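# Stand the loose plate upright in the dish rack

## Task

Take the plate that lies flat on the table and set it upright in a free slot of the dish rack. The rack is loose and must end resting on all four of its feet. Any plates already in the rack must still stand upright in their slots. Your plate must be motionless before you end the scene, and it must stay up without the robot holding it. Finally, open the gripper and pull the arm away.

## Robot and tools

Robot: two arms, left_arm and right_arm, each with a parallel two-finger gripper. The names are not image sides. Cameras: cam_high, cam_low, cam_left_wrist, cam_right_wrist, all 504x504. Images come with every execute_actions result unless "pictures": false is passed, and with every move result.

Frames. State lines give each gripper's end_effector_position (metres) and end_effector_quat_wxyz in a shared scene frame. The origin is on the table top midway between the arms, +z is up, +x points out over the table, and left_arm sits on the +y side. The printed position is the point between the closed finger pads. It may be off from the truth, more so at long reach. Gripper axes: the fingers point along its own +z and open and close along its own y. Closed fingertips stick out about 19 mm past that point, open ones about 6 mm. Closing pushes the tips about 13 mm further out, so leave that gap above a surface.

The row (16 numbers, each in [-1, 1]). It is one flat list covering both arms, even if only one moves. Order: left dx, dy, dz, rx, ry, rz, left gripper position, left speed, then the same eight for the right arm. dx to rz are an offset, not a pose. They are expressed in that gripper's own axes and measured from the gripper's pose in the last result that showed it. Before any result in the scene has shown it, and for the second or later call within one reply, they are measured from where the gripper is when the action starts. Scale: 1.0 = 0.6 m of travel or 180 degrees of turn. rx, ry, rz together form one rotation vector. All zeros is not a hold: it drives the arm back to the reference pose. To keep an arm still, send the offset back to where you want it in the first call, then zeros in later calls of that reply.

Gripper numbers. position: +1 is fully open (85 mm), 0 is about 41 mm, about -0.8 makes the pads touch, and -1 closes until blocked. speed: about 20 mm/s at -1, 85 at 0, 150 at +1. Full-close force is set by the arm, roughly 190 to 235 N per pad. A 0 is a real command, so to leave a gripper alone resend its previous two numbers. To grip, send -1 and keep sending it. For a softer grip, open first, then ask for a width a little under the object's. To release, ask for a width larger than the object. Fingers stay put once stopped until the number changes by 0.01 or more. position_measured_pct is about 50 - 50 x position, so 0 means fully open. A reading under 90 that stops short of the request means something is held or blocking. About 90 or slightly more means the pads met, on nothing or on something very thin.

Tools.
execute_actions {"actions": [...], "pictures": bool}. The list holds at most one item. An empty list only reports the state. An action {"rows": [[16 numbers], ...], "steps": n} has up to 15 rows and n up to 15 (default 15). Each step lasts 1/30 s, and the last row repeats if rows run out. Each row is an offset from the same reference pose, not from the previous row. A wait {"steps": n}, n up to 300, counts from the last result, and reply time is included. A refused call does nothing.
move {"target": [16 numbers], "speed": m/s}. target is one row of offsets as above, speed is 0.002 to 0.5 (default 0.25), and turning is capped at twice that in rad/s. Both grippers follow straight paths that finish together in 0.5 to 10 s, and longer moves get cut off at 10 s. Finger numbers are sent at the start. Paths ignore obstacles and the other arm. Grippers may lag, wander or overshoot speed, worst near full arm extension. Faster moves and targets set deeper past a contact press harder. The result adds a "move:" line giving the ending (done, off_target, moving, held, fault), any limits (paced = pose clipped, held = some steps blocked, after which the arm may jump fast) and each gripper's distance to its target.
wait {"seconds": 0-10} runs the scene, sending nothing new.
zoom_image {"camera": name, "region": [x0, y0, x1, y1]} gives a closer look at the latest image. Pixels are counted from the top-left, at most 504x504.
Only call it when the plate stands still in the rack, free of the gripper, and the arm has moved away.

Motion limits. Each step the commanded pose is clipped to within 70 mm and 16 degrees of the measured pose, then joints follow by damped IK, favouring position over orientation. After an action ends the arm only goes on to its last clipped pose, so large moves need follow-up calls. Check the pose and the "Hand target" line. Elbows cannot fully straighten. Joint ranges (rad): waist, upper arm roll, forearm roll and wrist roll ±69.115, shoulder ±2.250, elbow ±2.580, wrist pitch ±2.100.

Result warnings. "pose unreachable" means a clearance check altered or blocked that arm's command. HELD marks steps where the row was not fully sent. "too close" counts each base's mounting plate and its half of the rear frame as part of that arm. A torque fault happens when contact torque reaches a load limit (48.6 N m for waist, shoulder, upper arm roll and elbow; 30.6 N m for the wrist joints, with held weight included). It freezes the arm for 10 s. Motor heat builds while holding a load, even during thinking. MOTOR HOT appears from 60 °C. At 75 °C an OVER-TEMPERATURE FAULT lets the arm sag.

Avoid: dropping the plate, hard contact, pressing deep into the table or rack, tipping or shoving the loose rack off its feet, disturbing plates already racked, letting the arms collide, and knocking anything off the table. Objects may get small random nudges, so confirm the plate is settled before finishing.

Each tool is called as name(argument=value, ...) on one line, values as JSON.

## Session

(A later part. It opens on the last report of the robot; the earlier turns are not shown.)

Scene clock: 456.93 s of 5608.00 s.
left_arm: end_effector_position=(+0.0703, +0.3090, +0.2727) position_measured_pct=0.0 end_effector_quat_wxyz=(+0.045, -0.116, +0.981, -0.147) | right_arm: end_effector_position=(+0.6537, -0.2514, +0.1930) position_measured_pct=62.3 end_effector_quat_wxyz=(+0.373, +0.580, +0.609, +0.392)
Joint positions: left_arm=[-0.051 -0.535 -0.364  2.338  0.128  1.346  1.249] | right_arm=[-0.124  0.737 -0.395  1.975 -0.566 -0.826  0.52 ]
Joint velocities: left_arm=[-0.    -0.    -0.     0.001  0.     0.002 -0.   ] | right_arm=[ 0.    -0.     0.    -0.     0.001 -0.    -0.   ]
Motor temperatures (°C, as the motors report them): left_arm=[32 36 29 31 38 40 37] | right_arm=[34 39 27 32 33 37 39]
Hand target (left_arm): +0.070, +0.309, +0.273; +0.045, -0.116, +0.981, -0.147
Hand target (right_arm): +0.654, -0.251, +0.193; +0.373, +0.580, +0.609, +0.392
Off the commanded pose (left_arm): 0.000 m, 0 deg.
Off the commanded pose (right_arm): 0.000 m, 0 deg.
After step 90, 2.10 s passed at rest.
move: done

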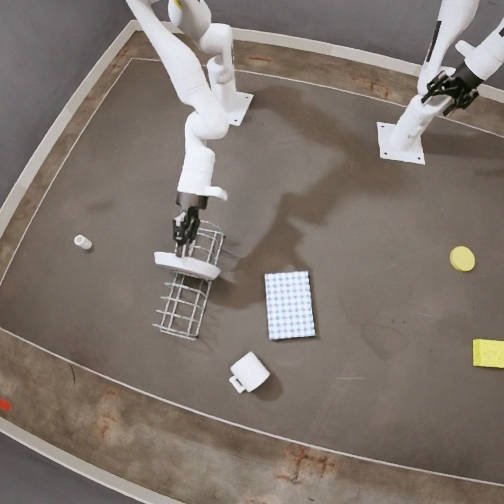

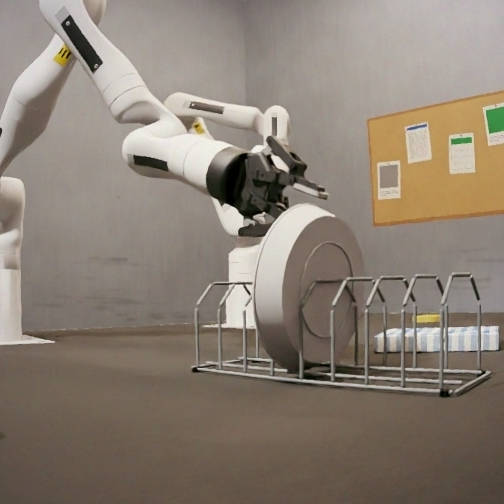

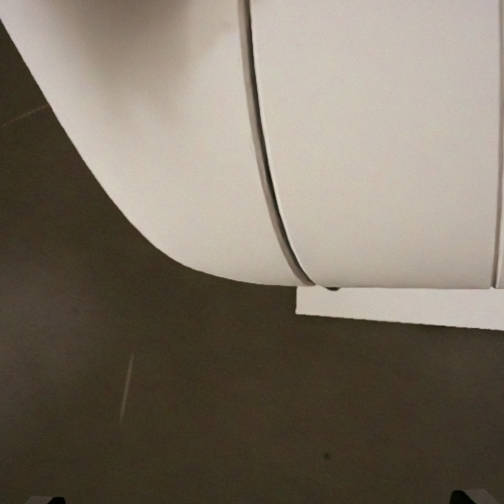

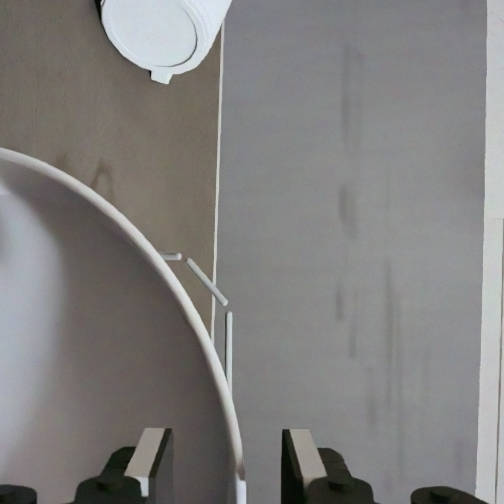

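move(target=[0,0,0,0,0,0,1,0, 0,0.03,-0.22,0,0,0,-0.25,-0.6], speed=0.15)

Scene clock: 461.10 s of 5608.00 s.
left_arm: end_effector_position=(+0.0703, +0.3090, +0.2727) position_measured_pct=0.0 end_effector_quat_wxyz=(+0.045, -0.116, +0.981, -0.147) | right_arm: end_effector_position=(+0.5408, -0.2570, +0.2633) position_measured_pct=62.3 end_effector_quat_wxyz=(+0.373, +0.580, +0.609, +0.392)
Joint positions: left_arm=[-0.051 -0.535 -0.364  2.338  0.128  1.346  1.249] | right_arm=[-0.159  0.422 -0.451  2.274 -0.722 -0.838  0.5  ]
Joint velocities: left_arm=[ 0.     0.    -0.    -0.    -0.    -0.002 -0.   ] | right_arm=[-0.    -0.004 -0.001  0.    -0.001 -0.     0.   ]
Motor temperatures (°C, as the motors report them): left_arm=[32 36 29 31 38 40 37] | right_arm=[34 39 27 32 33 37 39]
Hand target (left_arm): +0.070, +0.309, +0.273; +0.045, -0.116, +0.981, -0.147
Hand target (right_arm): +0.541, -0.257, +0.263; +0.373, +0.580, +0.609, +0.392
Off the commanded pose (left_arm): 0.000 m, 0 deg.
Off the commanded pose (right_arm): 0.001 m, 0 deg.
move: done

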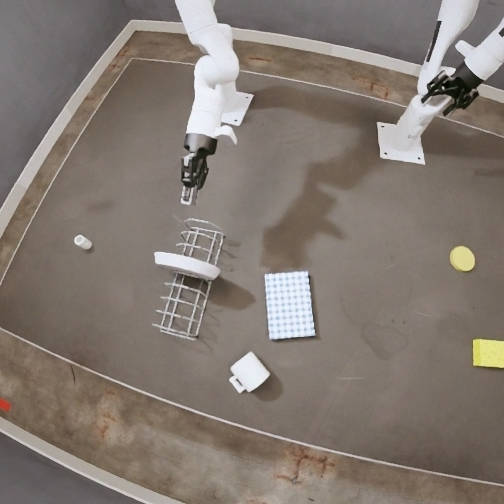

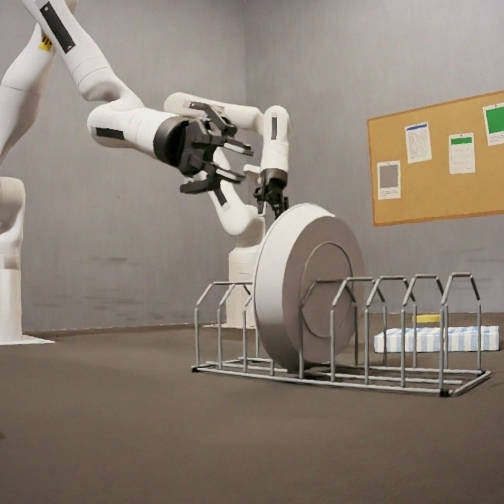

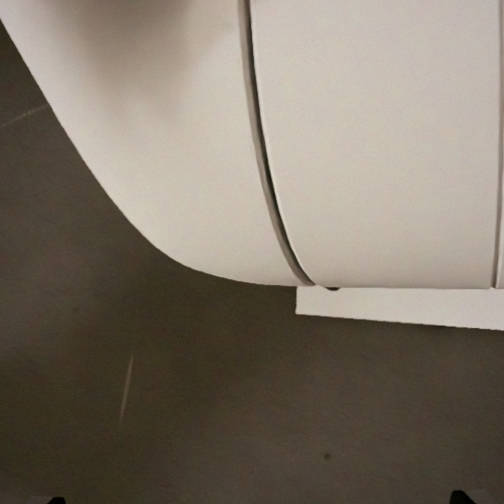

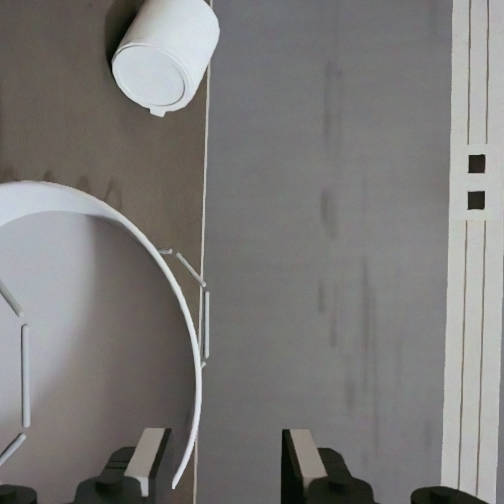

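wait(seconds=1.5)

Scene clock: 464.03 s of 5608.00 s.
left_arm: end_effector_position=(+0.0703, +0.3090, +0.2727) position_measured_pct=0.0 end_effector_quat_wxyz=(+0.045, -0.116, +0.981, -0.147) | right_arm: end_effector_position=(+0.5408, -0.2570, +0.2635) position_measured_pct=62.3 end_effector_quat_wxyz=(+0.373, +0.580, +0.609, +0.392)
Joint positions: left_arm=[-0.051 -0.535 -0.364  2.338  0.128  1.346  1.249] | right_arm=[-0.159  0.422 -0.451  2.274 -0.722 -0.838  0.5  ]
Joint velocities: left_arm=[ 0.    -0.     0.     0.001 -0.    -0.001  0.   ] | right_arm=[ 0. -0. -0.  0.  0.  0. -0.]
Motor temperatures (°C, as the motors report them): left_arm=[32 36 29 31 38 40 37] | right_arm=[34 39 27 32 33 37 39]
Hand target (left_arm): +0.070, +0.309, +0.273; +0.045, -0.116, +0.981, -0.147
Hand target (right_arm): +0.541, -0.257, +0.263; +0.373, +0.580, +0.609, +0.392
Off the commanded pose (left_arm): 0.000 m, 0 deg.
Off the commanded pose (right_arm): 0.001 m, 0 deg.
Steps of this call (steps 1 to 88: nothing new was sent). Readings (end_effector_position | what the end effector reports):
1: left_arm (+0.0703, +0.3090, +0.2727) | right_arm (+0.5408, -0.2570, +0.2633) | left_arm position_measured_pct=0.0 | right_arm position_measured_pct=62.3
2: left_arm (+0.0703, +0.3090, +0.2727) | right_arm (+0.5408, -0.2570, +0.2634) | left_arm position_measured_pct=0.0 | right_arm position_measured_pct=62.3
4: left_arm (+0.0703, +0.3090, +0.2727) | right_arm (+0.5408, -0.2570, +0.2634) | left_arm position_measured_pct=0.0 | right_arm position_measured_pct=62.3
8: left_arm (+0.0703, +0.3090, +0.2727) | right_arm (+0.5408, -0.2570, +0.2635) | left_arm position_measured_pct=0.0 | right_arm position_measured_pct=62.3
88: the state above

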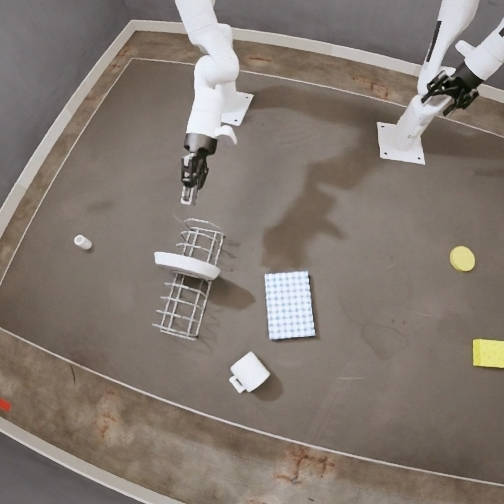

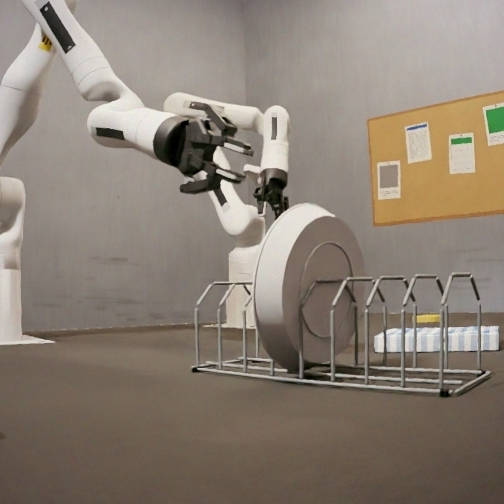

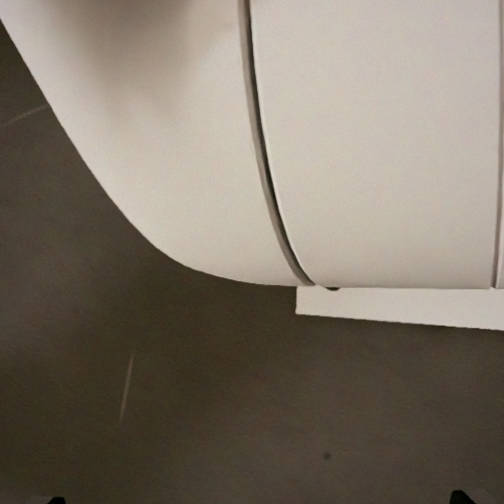

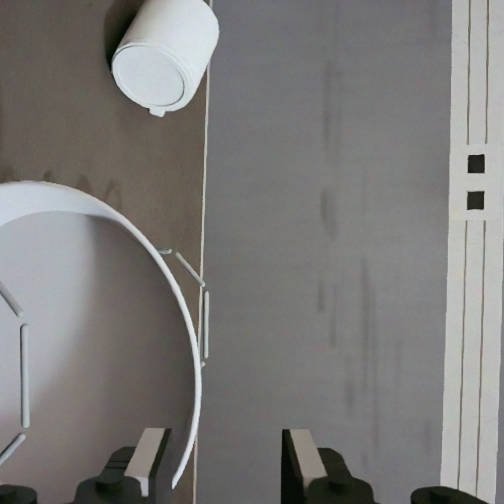

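The plate is standing still in the slot and the gripper is clear.

finished_scene(scene=1)

The scene is finished: the task was done.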